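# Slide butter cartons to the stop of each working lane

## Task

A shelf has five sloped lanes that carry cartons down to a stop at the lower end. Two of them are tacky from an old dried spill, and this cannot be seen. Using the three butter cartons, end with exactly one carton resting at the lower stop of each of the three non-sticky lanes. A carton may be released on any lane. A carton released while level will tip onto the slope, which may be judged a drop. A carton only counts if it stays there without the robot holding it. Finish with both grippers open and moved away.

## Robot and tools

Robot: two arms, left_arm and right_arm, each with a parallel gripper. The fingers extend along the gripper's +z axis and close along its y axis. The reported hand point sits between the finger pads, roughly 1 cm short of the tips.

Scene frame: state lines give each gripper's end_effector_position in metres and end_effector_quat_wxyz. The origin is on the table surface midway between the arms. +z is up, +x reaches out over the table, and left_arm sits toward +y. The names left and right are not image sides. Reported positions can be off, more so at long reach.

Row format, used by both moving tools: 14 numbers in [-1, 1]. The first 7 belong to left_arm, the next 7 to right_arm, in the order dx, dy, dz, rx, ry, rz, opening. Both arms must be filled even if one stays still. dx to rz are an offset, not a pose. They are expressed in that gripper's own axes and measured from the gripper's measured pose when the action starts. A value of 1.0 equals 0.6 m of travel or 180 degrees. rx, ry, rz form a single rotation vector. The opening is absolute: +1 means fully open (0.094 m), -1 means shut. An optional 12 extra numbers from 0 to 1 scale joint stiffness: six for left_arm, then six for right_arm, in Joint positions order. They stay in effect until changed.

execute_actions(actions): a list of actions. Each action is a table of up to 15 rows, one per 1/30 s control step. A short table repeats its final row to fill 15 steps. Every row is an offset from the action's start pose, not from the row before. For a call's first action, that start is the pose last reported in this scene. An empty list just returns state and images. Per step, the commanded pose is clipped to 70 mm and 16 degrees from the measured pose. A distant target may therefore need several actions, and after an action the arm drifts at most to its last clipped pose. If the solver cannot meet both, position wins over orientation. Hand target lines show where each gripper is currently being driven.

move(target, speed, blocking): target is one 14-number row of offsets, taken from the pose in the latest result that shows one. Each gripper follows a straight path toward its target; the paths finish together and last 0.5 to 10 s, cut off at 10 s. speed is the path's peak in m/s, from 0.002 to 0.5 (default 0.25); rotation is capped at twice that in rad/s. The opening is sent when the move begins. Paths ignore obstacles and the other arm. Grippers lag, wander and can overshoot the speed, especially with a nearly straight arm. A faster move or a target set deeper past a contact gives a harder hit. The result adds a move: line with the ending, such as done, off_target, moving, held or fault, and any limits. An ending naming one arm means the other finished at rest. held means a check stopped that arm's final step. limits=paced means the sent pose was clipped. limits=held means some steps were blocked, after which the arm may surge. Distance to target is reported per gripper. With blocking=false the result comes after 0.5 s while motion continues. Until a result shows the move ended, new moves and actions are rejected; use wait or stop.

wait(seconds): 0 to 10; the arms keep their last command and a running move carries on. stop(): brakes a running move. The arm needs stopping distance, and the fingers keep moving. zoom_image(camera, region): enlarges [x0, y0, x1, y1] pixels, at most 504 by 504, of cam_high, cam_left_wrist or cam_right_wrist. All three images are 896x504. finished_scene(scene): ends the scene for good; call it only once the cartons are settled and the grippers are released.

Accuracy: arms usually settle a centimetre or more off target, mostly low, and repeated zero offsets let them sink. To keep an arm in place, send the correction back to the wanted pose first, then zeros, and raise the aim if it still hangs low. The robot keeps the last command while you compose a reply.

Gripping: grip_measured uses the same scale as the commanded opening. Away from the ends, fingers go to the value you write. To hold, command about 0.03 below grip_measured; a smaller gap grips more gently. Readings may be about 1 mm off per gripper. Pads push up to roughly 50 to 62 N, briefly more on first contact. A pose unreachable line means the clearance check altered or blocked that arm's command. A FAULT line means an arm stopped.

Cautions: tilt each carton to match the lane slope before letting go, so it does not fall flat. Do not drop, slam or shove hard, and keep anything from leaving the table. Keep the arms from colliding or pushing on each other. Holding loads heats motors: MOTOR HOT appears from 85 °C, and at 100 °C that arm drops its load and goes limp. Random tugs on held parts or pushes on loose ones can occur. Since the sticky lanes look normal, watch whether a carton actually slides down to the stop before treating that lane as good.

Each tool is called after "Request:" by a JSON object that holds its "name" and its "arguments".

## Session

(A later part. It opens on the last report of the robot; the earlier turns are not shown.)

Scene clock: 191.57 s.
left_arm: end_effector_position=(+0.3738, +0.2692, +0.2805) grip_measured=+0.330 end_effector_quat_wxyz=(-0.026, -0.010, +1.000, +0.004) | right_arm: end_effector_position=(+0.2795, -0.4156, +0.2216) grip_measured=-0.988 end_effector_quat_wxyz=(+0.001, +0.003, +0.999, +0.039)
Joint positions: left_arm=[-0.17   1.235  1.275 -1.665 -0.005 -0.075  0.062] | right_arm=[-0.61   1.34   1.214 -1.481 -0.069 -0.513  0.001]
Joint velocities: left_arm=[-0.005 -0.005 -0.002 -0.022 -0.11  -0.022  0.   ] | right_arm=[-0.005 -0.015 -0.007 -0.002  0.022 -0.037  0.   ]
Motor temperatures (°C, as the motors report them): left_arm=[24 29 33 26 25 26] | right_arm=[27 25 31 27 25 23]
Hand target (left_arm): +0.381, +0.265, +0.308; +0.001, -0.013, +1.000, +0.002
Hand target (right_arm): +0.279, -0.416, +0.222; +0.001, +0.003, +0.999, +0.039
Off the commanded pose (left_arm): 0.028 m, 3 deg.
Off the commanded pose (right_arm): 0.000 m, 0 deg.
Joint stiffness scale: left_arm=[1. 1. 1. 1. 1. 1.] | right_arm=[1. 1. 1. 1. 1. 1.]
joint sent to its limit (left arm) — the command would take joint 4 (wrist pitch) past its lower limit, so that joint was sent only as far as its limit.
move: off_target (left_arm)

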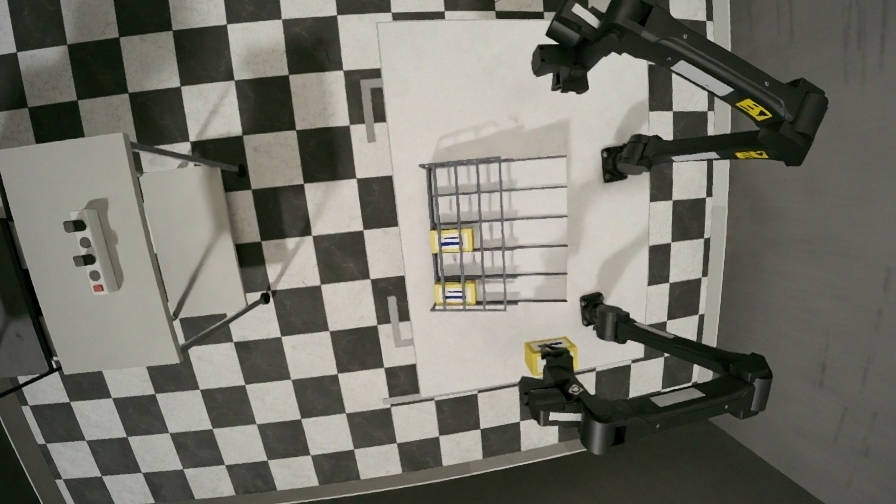

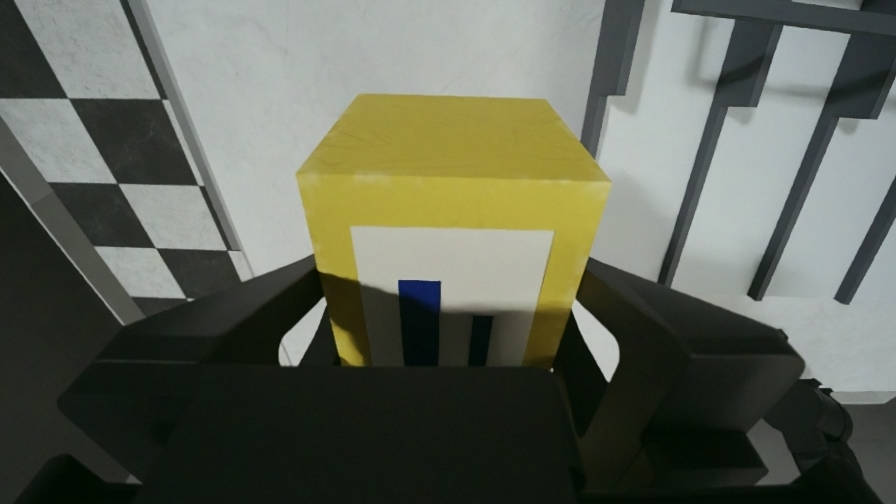

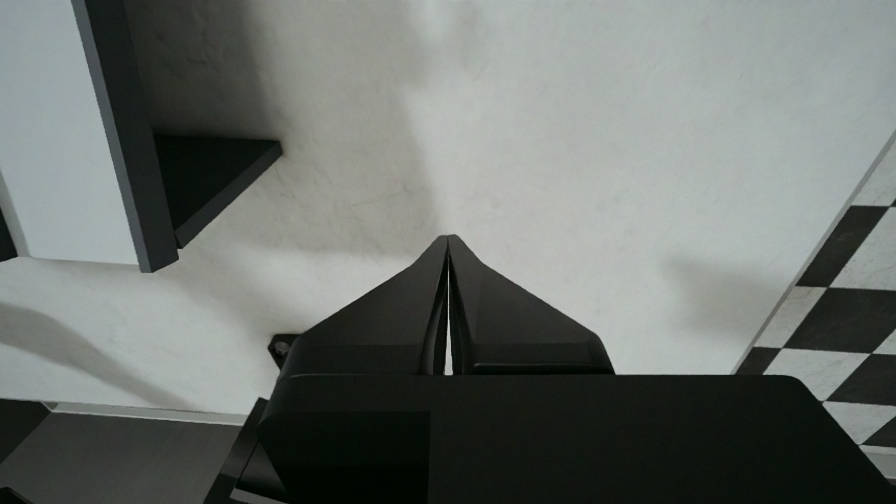

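Request:
{"name": "move", "arguments": {"target": [0.083,-0.70,0.01,0,0.068,0.006,0.28,0,0,0,0,0,0,-1], "speed": 0.2}}

Scene clock: 197.70 s.
left_arm: end_effector_position=(+0.3225, -0.1454, +0.2402) grip_measured=+0.330 end_effector_quat_wxyz=(-0.118, +0.002, +0.993, -0.016) | right_arm: end_effector_position=(+0.2795, -0.4156, +0.2216) grip_measured=-0.988 end_effector_quat_wxyz=(+0.001, +0.003, +0.999, +0.039)
Joint positions: left_arm=[-1.044  1.759  1.735 -1.665  0.209 -0.914  0.062] | right_arm=[-0.61   1.34   1.214 -1.481 -0.069 -0.513  0.001]
Joint velocities: left_arm=[-0.005 -0.005  0.007  0.002  0.037  0.007  0.   ] | right_arm=[-0.015 -0.005 -0.007 -0.017 -0.022 -0.037  0.001]
Motor temperatures (°C, as the motors report them): left_arm=[24 29 35 26 25 26] | right_arm=[27 25 31 27 25 23]
Hand target (left_arm): +0.329, -0.154, +0.272; -0.102, -0.005, +0.994, -0.042
Hand target (right_arm): +0.279, -0.416, +0.222; +0.001, +0.003, +0.999, +0.039
Off the commanded pose (left_arm): 0.035 m, 3 deg.
Off the commanded pose (right_arm): 0.000 m, 0 deg.
Joint stiffness scale: left_arm=[1. 1. 1. 1. 1. 1.] | right_arm=[1. 1. 1. 1. 1. 1.]
joint sent to its limit (left arm) — the command would take joint 4 (wrist pitch) past its lower limit, so that joint was sent only as far as its limit.
move: off_target (left_arm)

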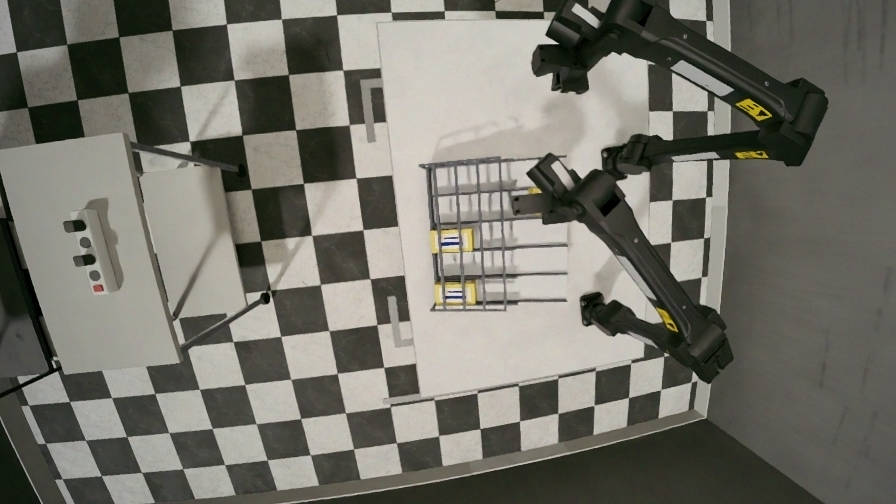

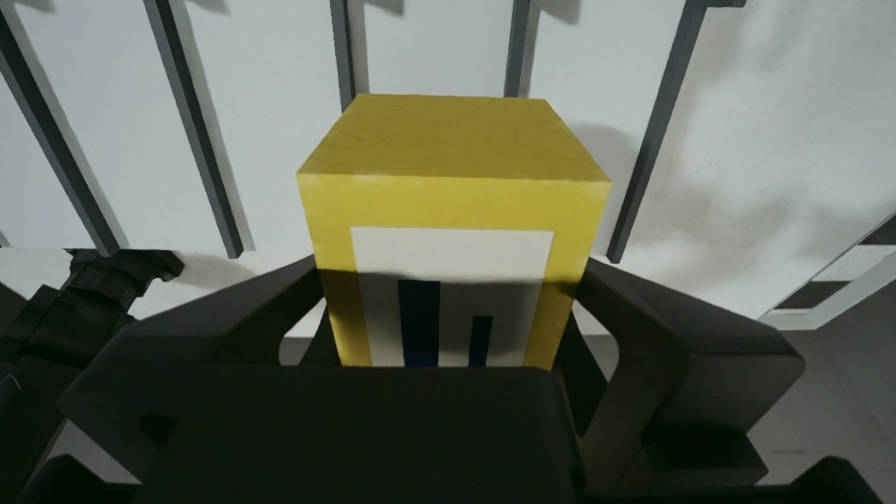

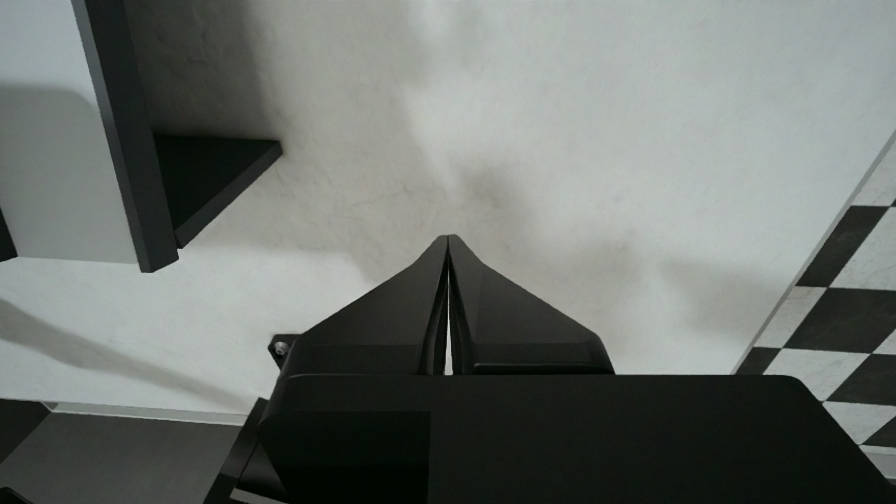

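Request:
{"name": "move", "arguments": {"target": [0.01,0.014,0.065,-0.01,0.01,0,0.28,0,0,0,0,0,0,-1], "speed": 0.05}}

Scene clock: 201.43 s.
left_arm: end_effector_position=(+0.3111, -0.1324, +0.2015) grip_measured=+0.330 end_effector_quat_wxyz=(-0.136, -0.002, +0.991, +0.007) | right_arm: end_effector_position=(+0.2795, -0.4156, +0.2216) grip_measured=-0.988 end_effector_quat_wxyz=(+0.001, +0.003, +0.999, +0.039)
Joint positions: left_arm=[-1.046  1.759  1.628 -1.616  0.209 -0.917  0.062] | right_arm=[-0.61   1.34   1.214 -1.481 -0.069 -0.513  0.001]
Joint velocities: left_arm=[-0.005 -0.015  0.002 -0.002  0.066 -0.037  0.   ] | right_arm=[-0.015  0.005 -0.002  0.007 -0.051 -0.022 -0.   ]
Motor temperatures (°C, as the motors report them): left_arm=[24 29 36 26 25 26] | right_arm=[27 25 31 27 25 23]
Hand target (left_arm): +0.307, -0.138, +0.204; -0.134, +0.004, +0.991, -0.000
Hand target (right_arm): +0.279, -0.416, +0.222; +0.001, +0.003, +0.999, +0.039
Off the commanded pose (left_arm): 0.007 m, 1 deg.
Off the commanded pose (right_arm): 0.000 m, 0 deg.
Joint stiffness scale: left_arm=[1. 1. 1. 1. 1. 1.] | right_arm=[1. 1. 1. 1. 1. 1.]
move: done

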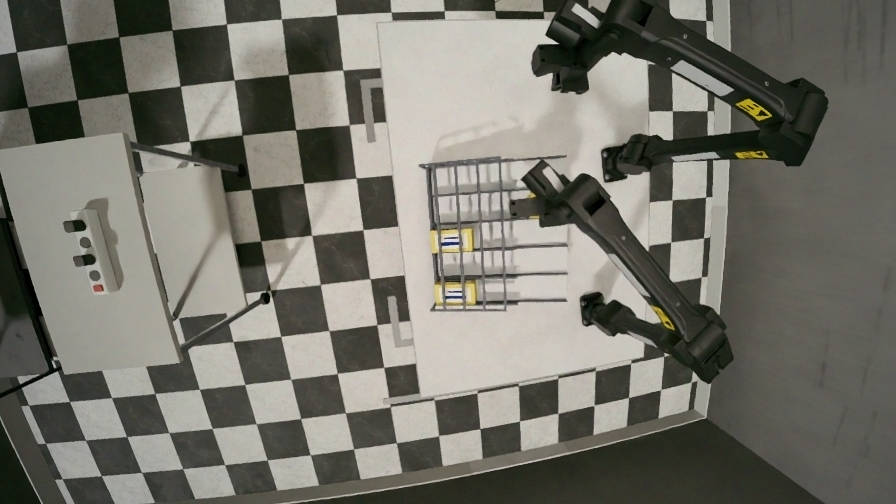

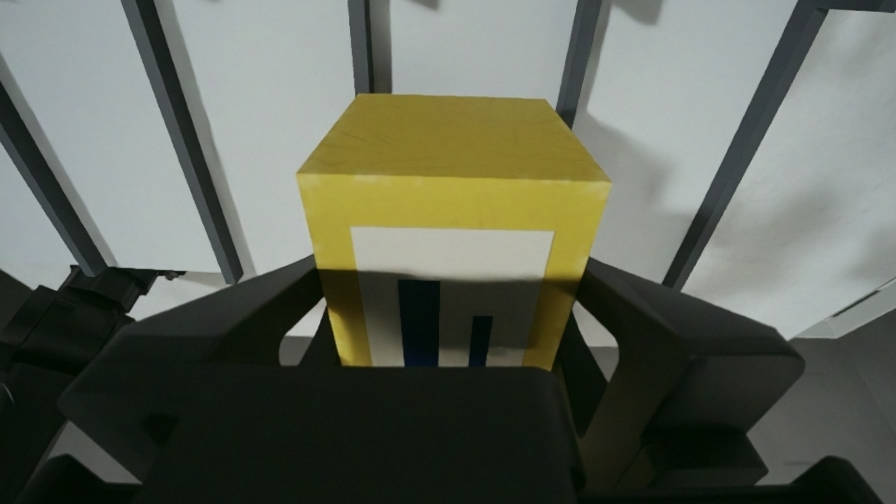

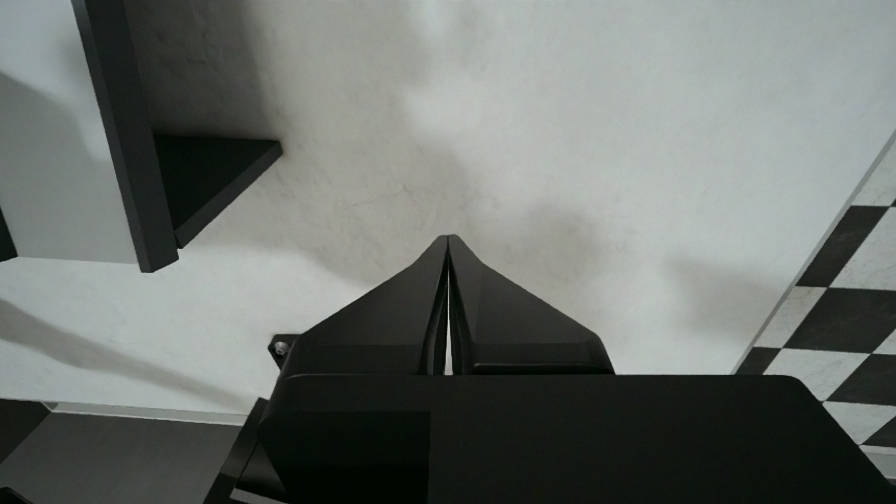

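Request:
{"name": "move", "arguments": {"target": [0,-0.02,0.03,0,0,0,0.28,0,0,0,0,0,0,-1], "speed": 0.04}}

Scene clock: 204.23 s.
left_arm: end_effector_position=(+0.3093, -0.1393, +0.1830) grip_measured=+0.330 end_effector_quat_wxyz=(-0.137, +0.001, +0.990, +0.013) | right_arm: end_effector_position=(+0.2795, -0.4156, +0.2216) grip_measured=-0.988 end_effector_quat_wxyz=(+0.001, +0.003, +0.999, +0.039)
Joint positions: left_arm=[-1.058  1.786  1.615 -1.585  0.207 -0.922  0.062] | right_arm=[-0.61   1.34   1.214 -1.481 -0.069 -0.513  0.001]
Joint velocities: left_arm=[ 0.005 -0.015 -0.012 -0.022 -0.051  0.022 -0.001] | right_arm=[-0.015 -0.005 -0.012 -0.007 -0.051  0.051  0.   ]
Motor temperatures (°C, as the motors report them): left_arm=[24 29 35 26 25 26] | right_arm=[27 25 31 27 25 23]
Hand target (left_arm): +0.306, -0.144, +0.184; -0.136, -0.002, +0.991, +0.007
Hand target (right_arm): +0.279, -0.416, +0.222; +0.001, +0.003, +0.999, +0.039
Off the commanded pose (left_arm): 0.006 m, 1 deg.
Off the commanded pose (right_arm): 0.000 m, 0 deg.
Joint stiffness scale: left_arm=[1. 1. 1. 1. 1. 1.] | right_arm=[1. 1. 1. 1. 1. 1.]
move: done

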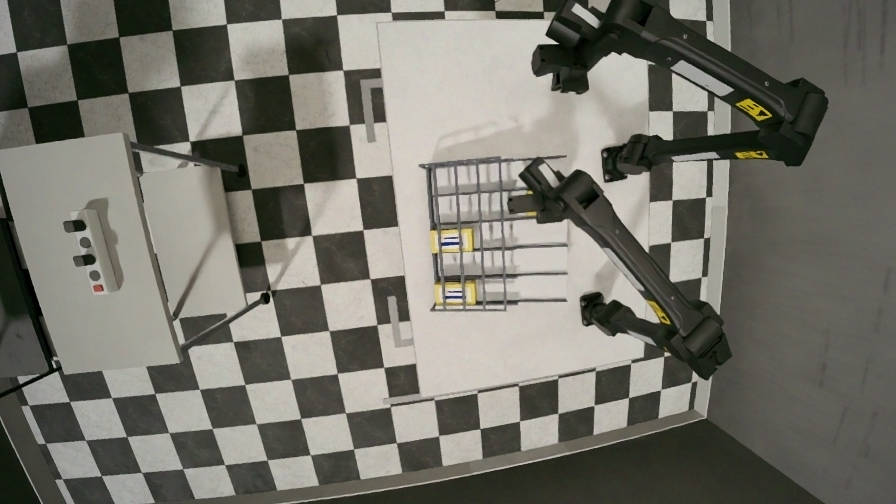

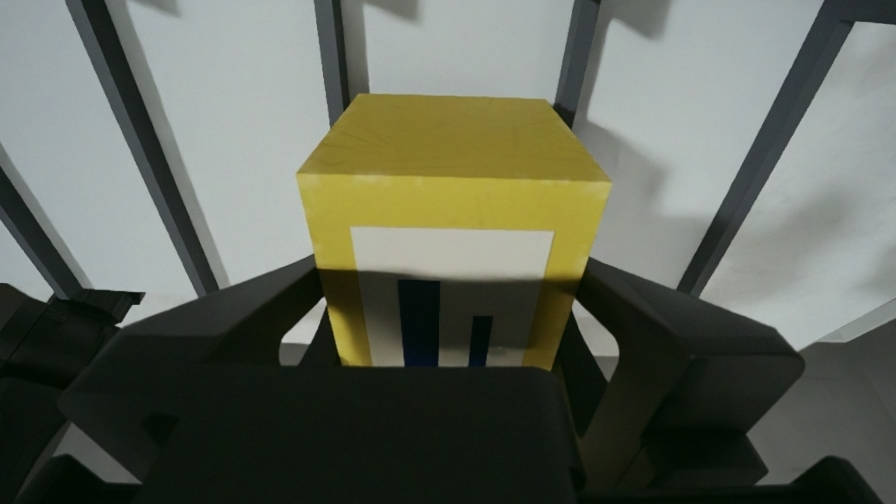

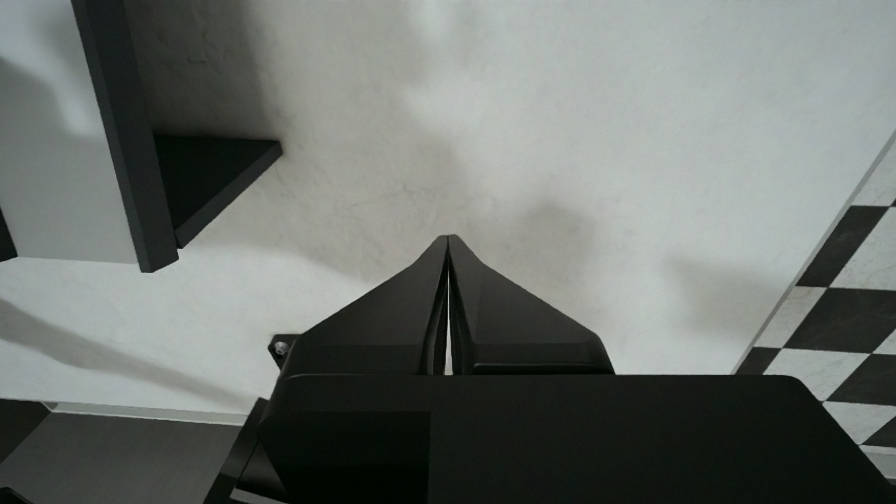

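Request:
{"name": "move", "arguments": {"target": [0,-0.006,0.045,0.005,0,0,0.28,0,0,0,0,0,0,-1], "speed": 0.03}}

Scene clock: 207.13 s.
left_arm: end_effector_position=(+0.3070, -0.1366, +0.1665) grip_measured=+0.330 end_effector_quat_wxyz=(-0.136, +0.001, +0.991, +0.009) | right_arm: end_effector_position=(+0.2795, -0.4156, +0.2216) grip_measured=-0.988 end_effector_quat_wxyz=(+0.001, +0.003, +0.999, +0.039)
Joint positions: left_arm=[-1.058  1.78   1.563 -1.532  0.209 -0.922  0.062] | right_arm=[-0.61   1.34   1.214 -1.481 -0.069 -0.513  0.001]
Joint velocities: left_arm=[-0.005  0.005 -0.002 -0.007  0.007 -0.051 -0.001] | right_arm=[-0.005 -0.015 -0.017 -0.012 -0.022 -0.007 -0.   ]
Motor temperatures (°C, as the motors report them): left_arm=[24 29 35 26 25 26] | right_arm=[27 25 31 27 25 23]
Hand target (left_arm): +0.302, -0.142, +0.157; -0.138, +0.000, +0.990, +0.005
Hand target (right_arm): +0.279, -0.416, +0.222; +0.001, +0.003, +0.999, +0.039
Off the commanded pose (left_arm): 0.012 m, 0 deg.
Off the commanded pose (right_arm): 0.000 m, 0 deg.
Joint stiffness scale: left_arm=[1. 1. 1. 1. 1. 1.] | right_arm=[1. 1. 1. 1. 1. 1.]
move: off_target (left_arm)

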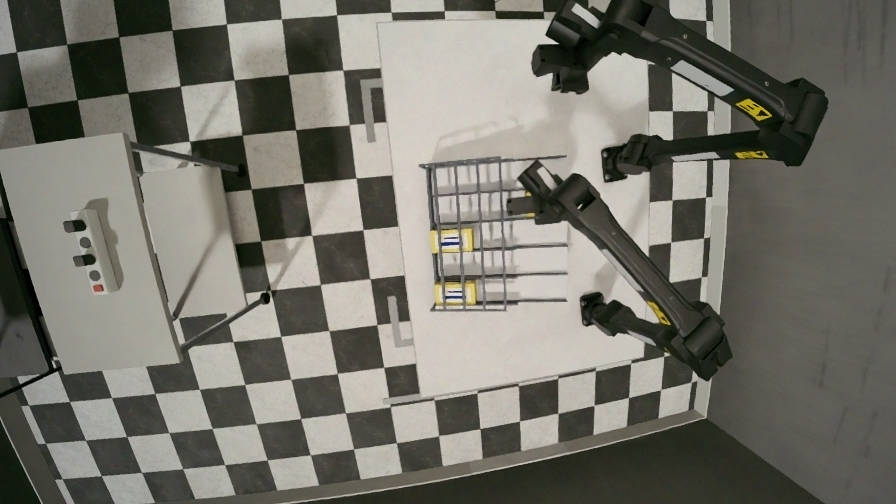

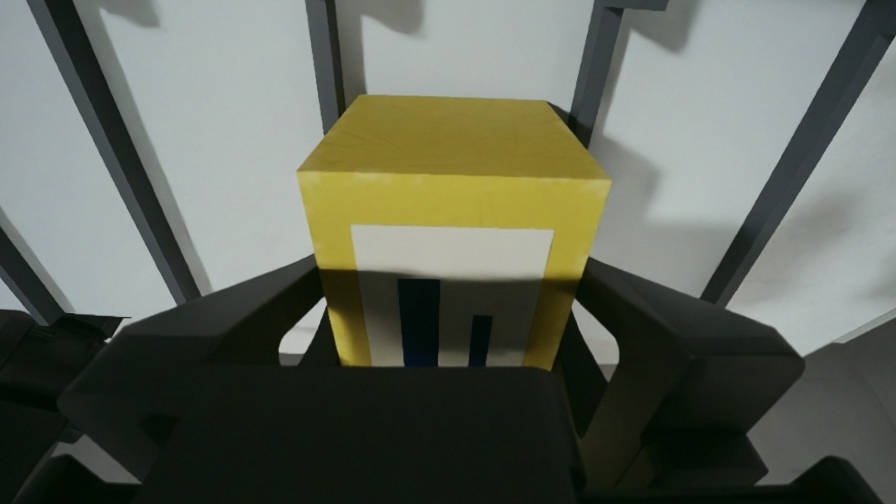

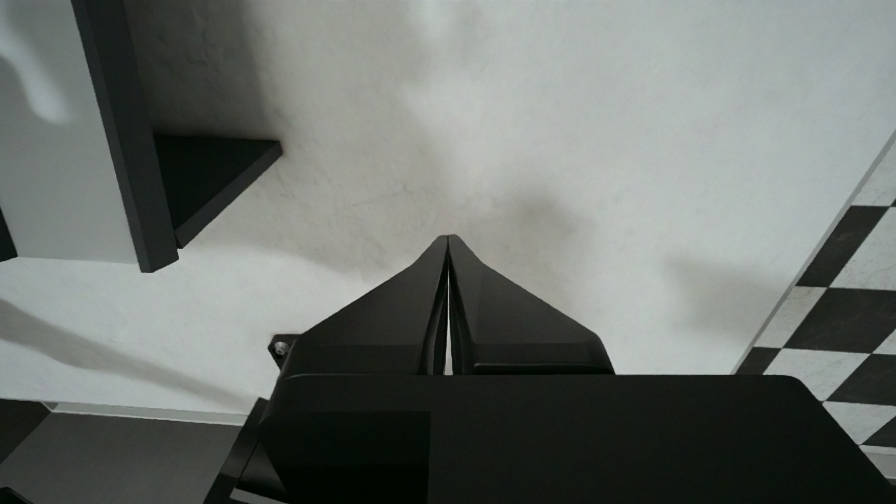

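Request:
{"name": "move", "arguments": {"target": [0,0,0,0,0,0,0.75,0,0,0,0,0,0,-1]}}

Request:
{"name": "wait", "arguments": {"seconds": 1.5}}

Scene clock: 209.50 s.
left_arm: end_effector_position=(+0.3075, -0.1364, +0.1667) grip_measured=+0.747 end_effector_quat_wxyz=(-0.136, +0.001, +0.991, +0.009) | right_arm: end_effector_position=(+0.2795, -0.4156, +0.2216) grip_measured=-0.988 end_effector_quat_wxyz=(+0.001, +0.003, +0.999, +0.039)
Joint positions: left_arm=[-1.057  1.78   1.563 -1.532  0.209 -0.922  0.082] | right_arm=[-0.61   1.34   1.214 -1.481 -0.069 -0.513  0.001]
Joint velocities: left_arm=[-0.024 -0.015  0.017 -0.012  0.007 -0.051  0.   ] | right_arm=[-0.015 -0.005 -0.007  0.022 -0.007  0.022  0.   ]
Motor temperatures (°C, as the motors report them): left_arm=[24 29 34 26 25 26] | right_arm=[27 25 31 27 25 23]
Hand target (left_arm): +0.307, -0.137, +0.167; -0.136, +0.001, +0.991, +0.009
Hand target (right_arm): +0.279, -0.416, +0.222; +0.001, +0.003, +0.999, +0.039
Off the commanded pose (left_arm): 0.001 m, 0 deg.
Off the commanded pose (right_arm): 0.000 m, 0 deg.
Joint stiffness scale: left_arm=[1. 1. 1. 1. 1. 1.] | right_arm=[1. 1. 1. 1. 1. 1.]
move: done

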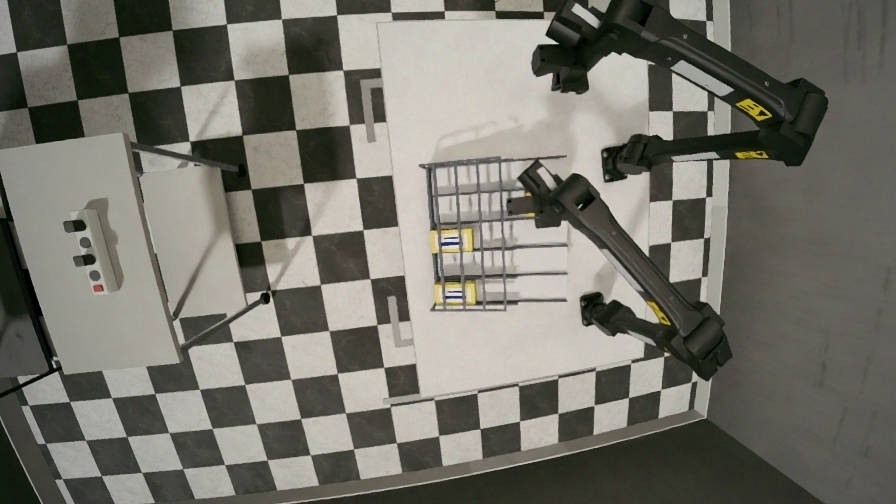

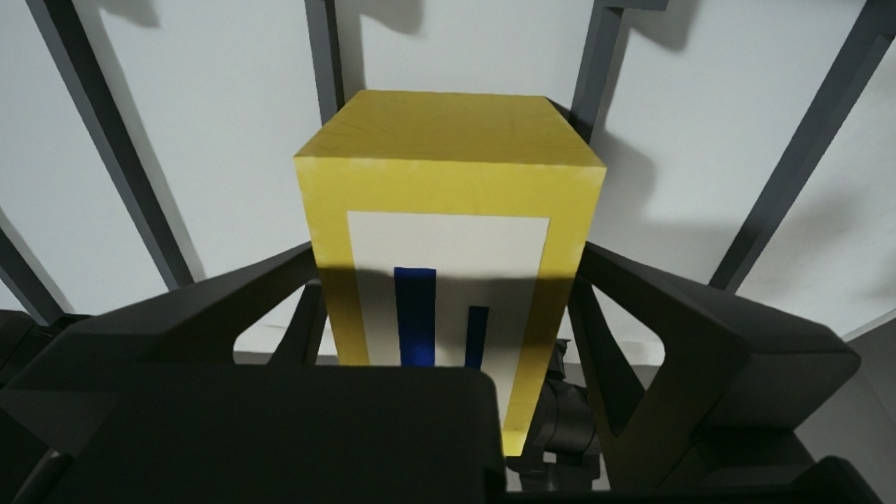

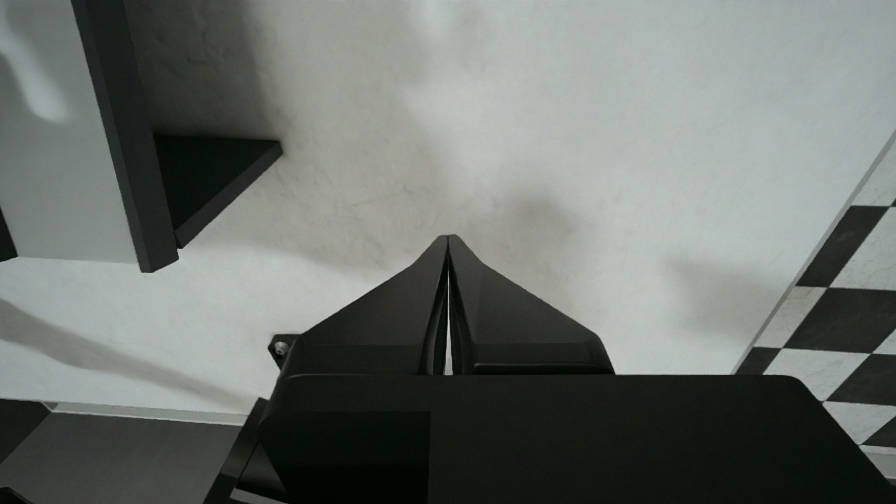

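Scene clock: 211.00 s.
left_arm: end_effector_position=(+0.3075, -0.1364, +0.1667) grip_measured=+0.747 end_effector_quat_wxyz=(-0.136, +0.001, +0.991, +0.009) | right_arm: end_effector_position=(+0.2795, -0.4156, +0.2216) grip_measured=-0.988 end_effector_quat_wxyz=(+0.001, +0.003, +0.999, +0.039)
Joint positions: left_arm=[-1.057  1.78   1.563 -1.532  0.209 -0.922  0.082] | right_arm=[-0.61   1.34   1.214 -1.481 -0.069 -0.513  0.001]
Joint velocities: left_arm=[-0.005  0.005 -0.012 -0.002 -0.037 -0.037  0.   ] | right_arm=[-0.005 -0.005  0.007  0.007 -0.007 -0.007 -0.   ]
Motor temperatures (°C, as the motors report them): left_arm=[24 29 34 26 25 26] | right_arm=[27 25 31 27 25 23]
Hand target (left_arm): +0.307, -0.137, +0.167; -0.136, +0.001, +0.991, +0.009
Hand target (right_arm): +0.279, -0.416, +0.222; +0.001, +0.003, +0.999, +0.039
Off the commanded pose (left_arm): 0.001 m, 0 deg.
Off the commanded pose (right_arm): 0.000 m, 0 deg.
Joint stiffness scale: left_arm=[1. 1. 1. 1. 1. 1.] | right_arm=[1. 1. 1. 1. 1. 1.]
wait: 1.50 s; at rest by 0.17 s

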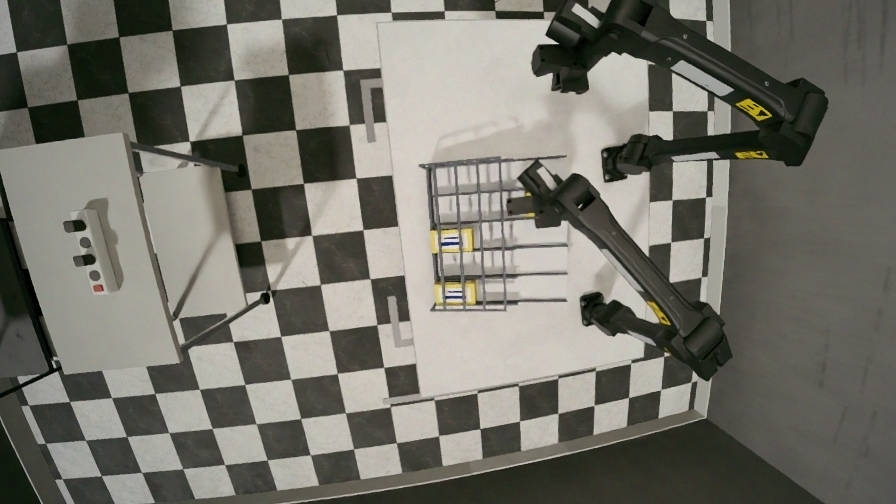

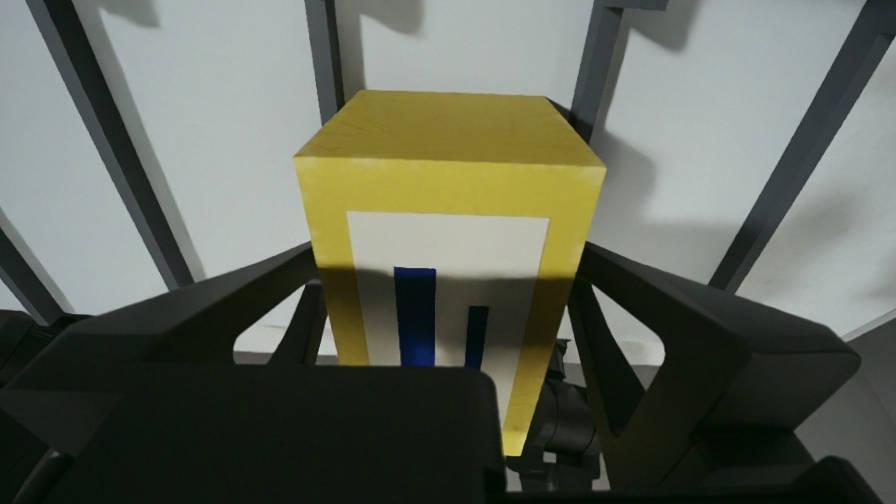

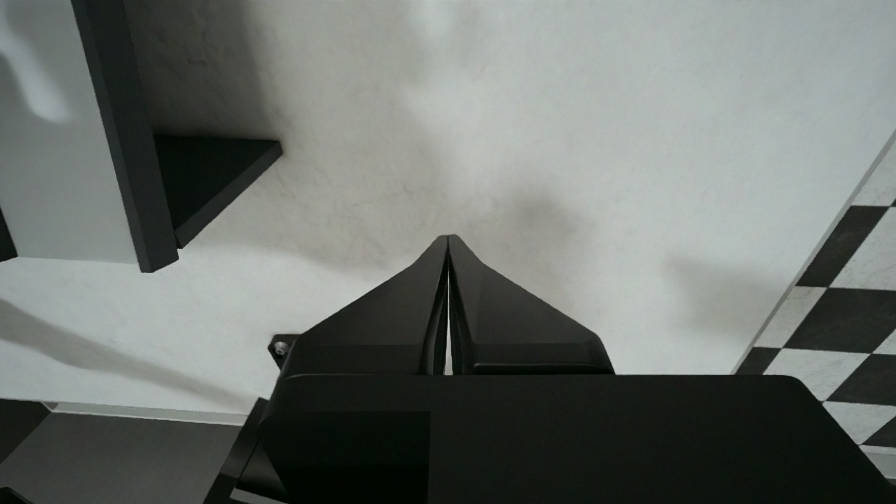

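Request:
{"name": "execute_actions", "arguments": {"actions": []}}

Scene clock: 218.37 s.
left_arm: end_effector_position=(+0.3075, -0.1364, +0.1667) grip_measured=+0.747 end_effector_quat_wxyz=(-0.136, +0.001, +0.991, +0.009) | right_arm: end_effector_position=(+0.2795, -0.4156, +0.2216) grip_measured=-0.988 end_effector_quat_wxyz=(+0.001, +0.003, +0.999, +0.039)
Joint positions: left_arm=[-1.057  1.78   1.563 -1.532  0.209 -0.922  0.082] | right_arm=[-0.61   1.34   1.214 -1.481 -0.069 -0.513  0.001]
Joint velocities: left_arm=[-0.015 -0.005  0.007 -0.007 -0.022  0.007 -0.001] | right_arm=[ 0.005  0.005 -0.012 -0.007  0.037  0.051  0.   ]
Motor temperatures (°C, as the motors report them): left_arm=[24 30 33 26 25 26] | right_arm=[27 25 31 27 25 23]
Hand target (left_arm): +0.307, -0.137, +0.167; -0.136, +0.001, +0.991, +0.009
Hand target (right_arm): +0.279, -0.416, +0.222; +0.001, +0.003, +0.999, +0.039
Off the commanded pose (left_arm): 0.001 m, 0 deg.
Off the commanded pose (right_arm): 0.000 m, 0 deg.
Joint stiffness scale: left_arm=[1. 1. 1. 1. 1. 1.] | right_arm=[1. 1. 1. 1. 1. 1.]

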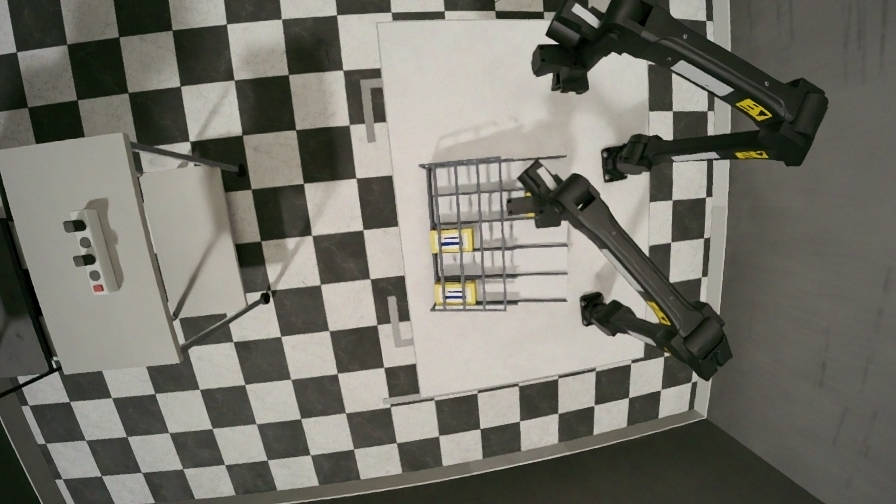

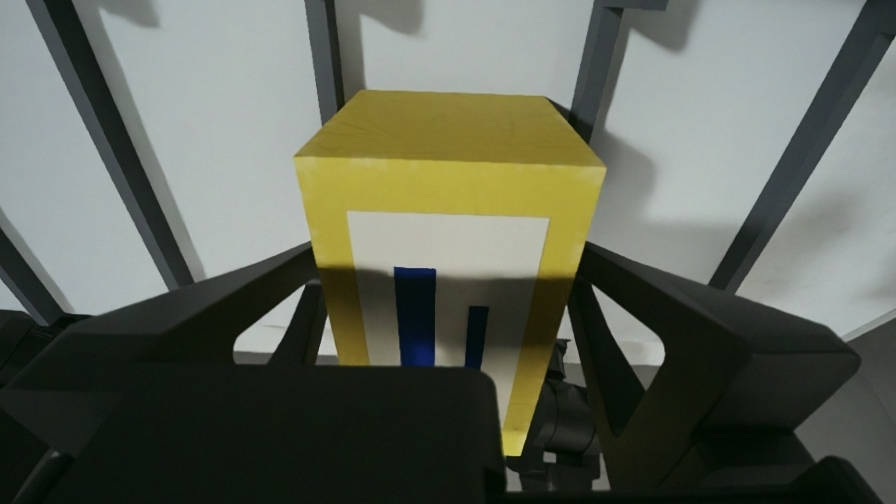

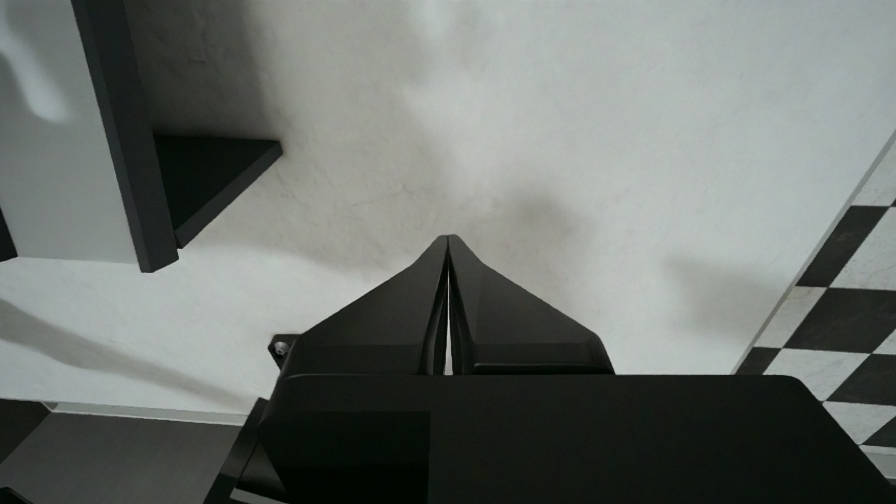

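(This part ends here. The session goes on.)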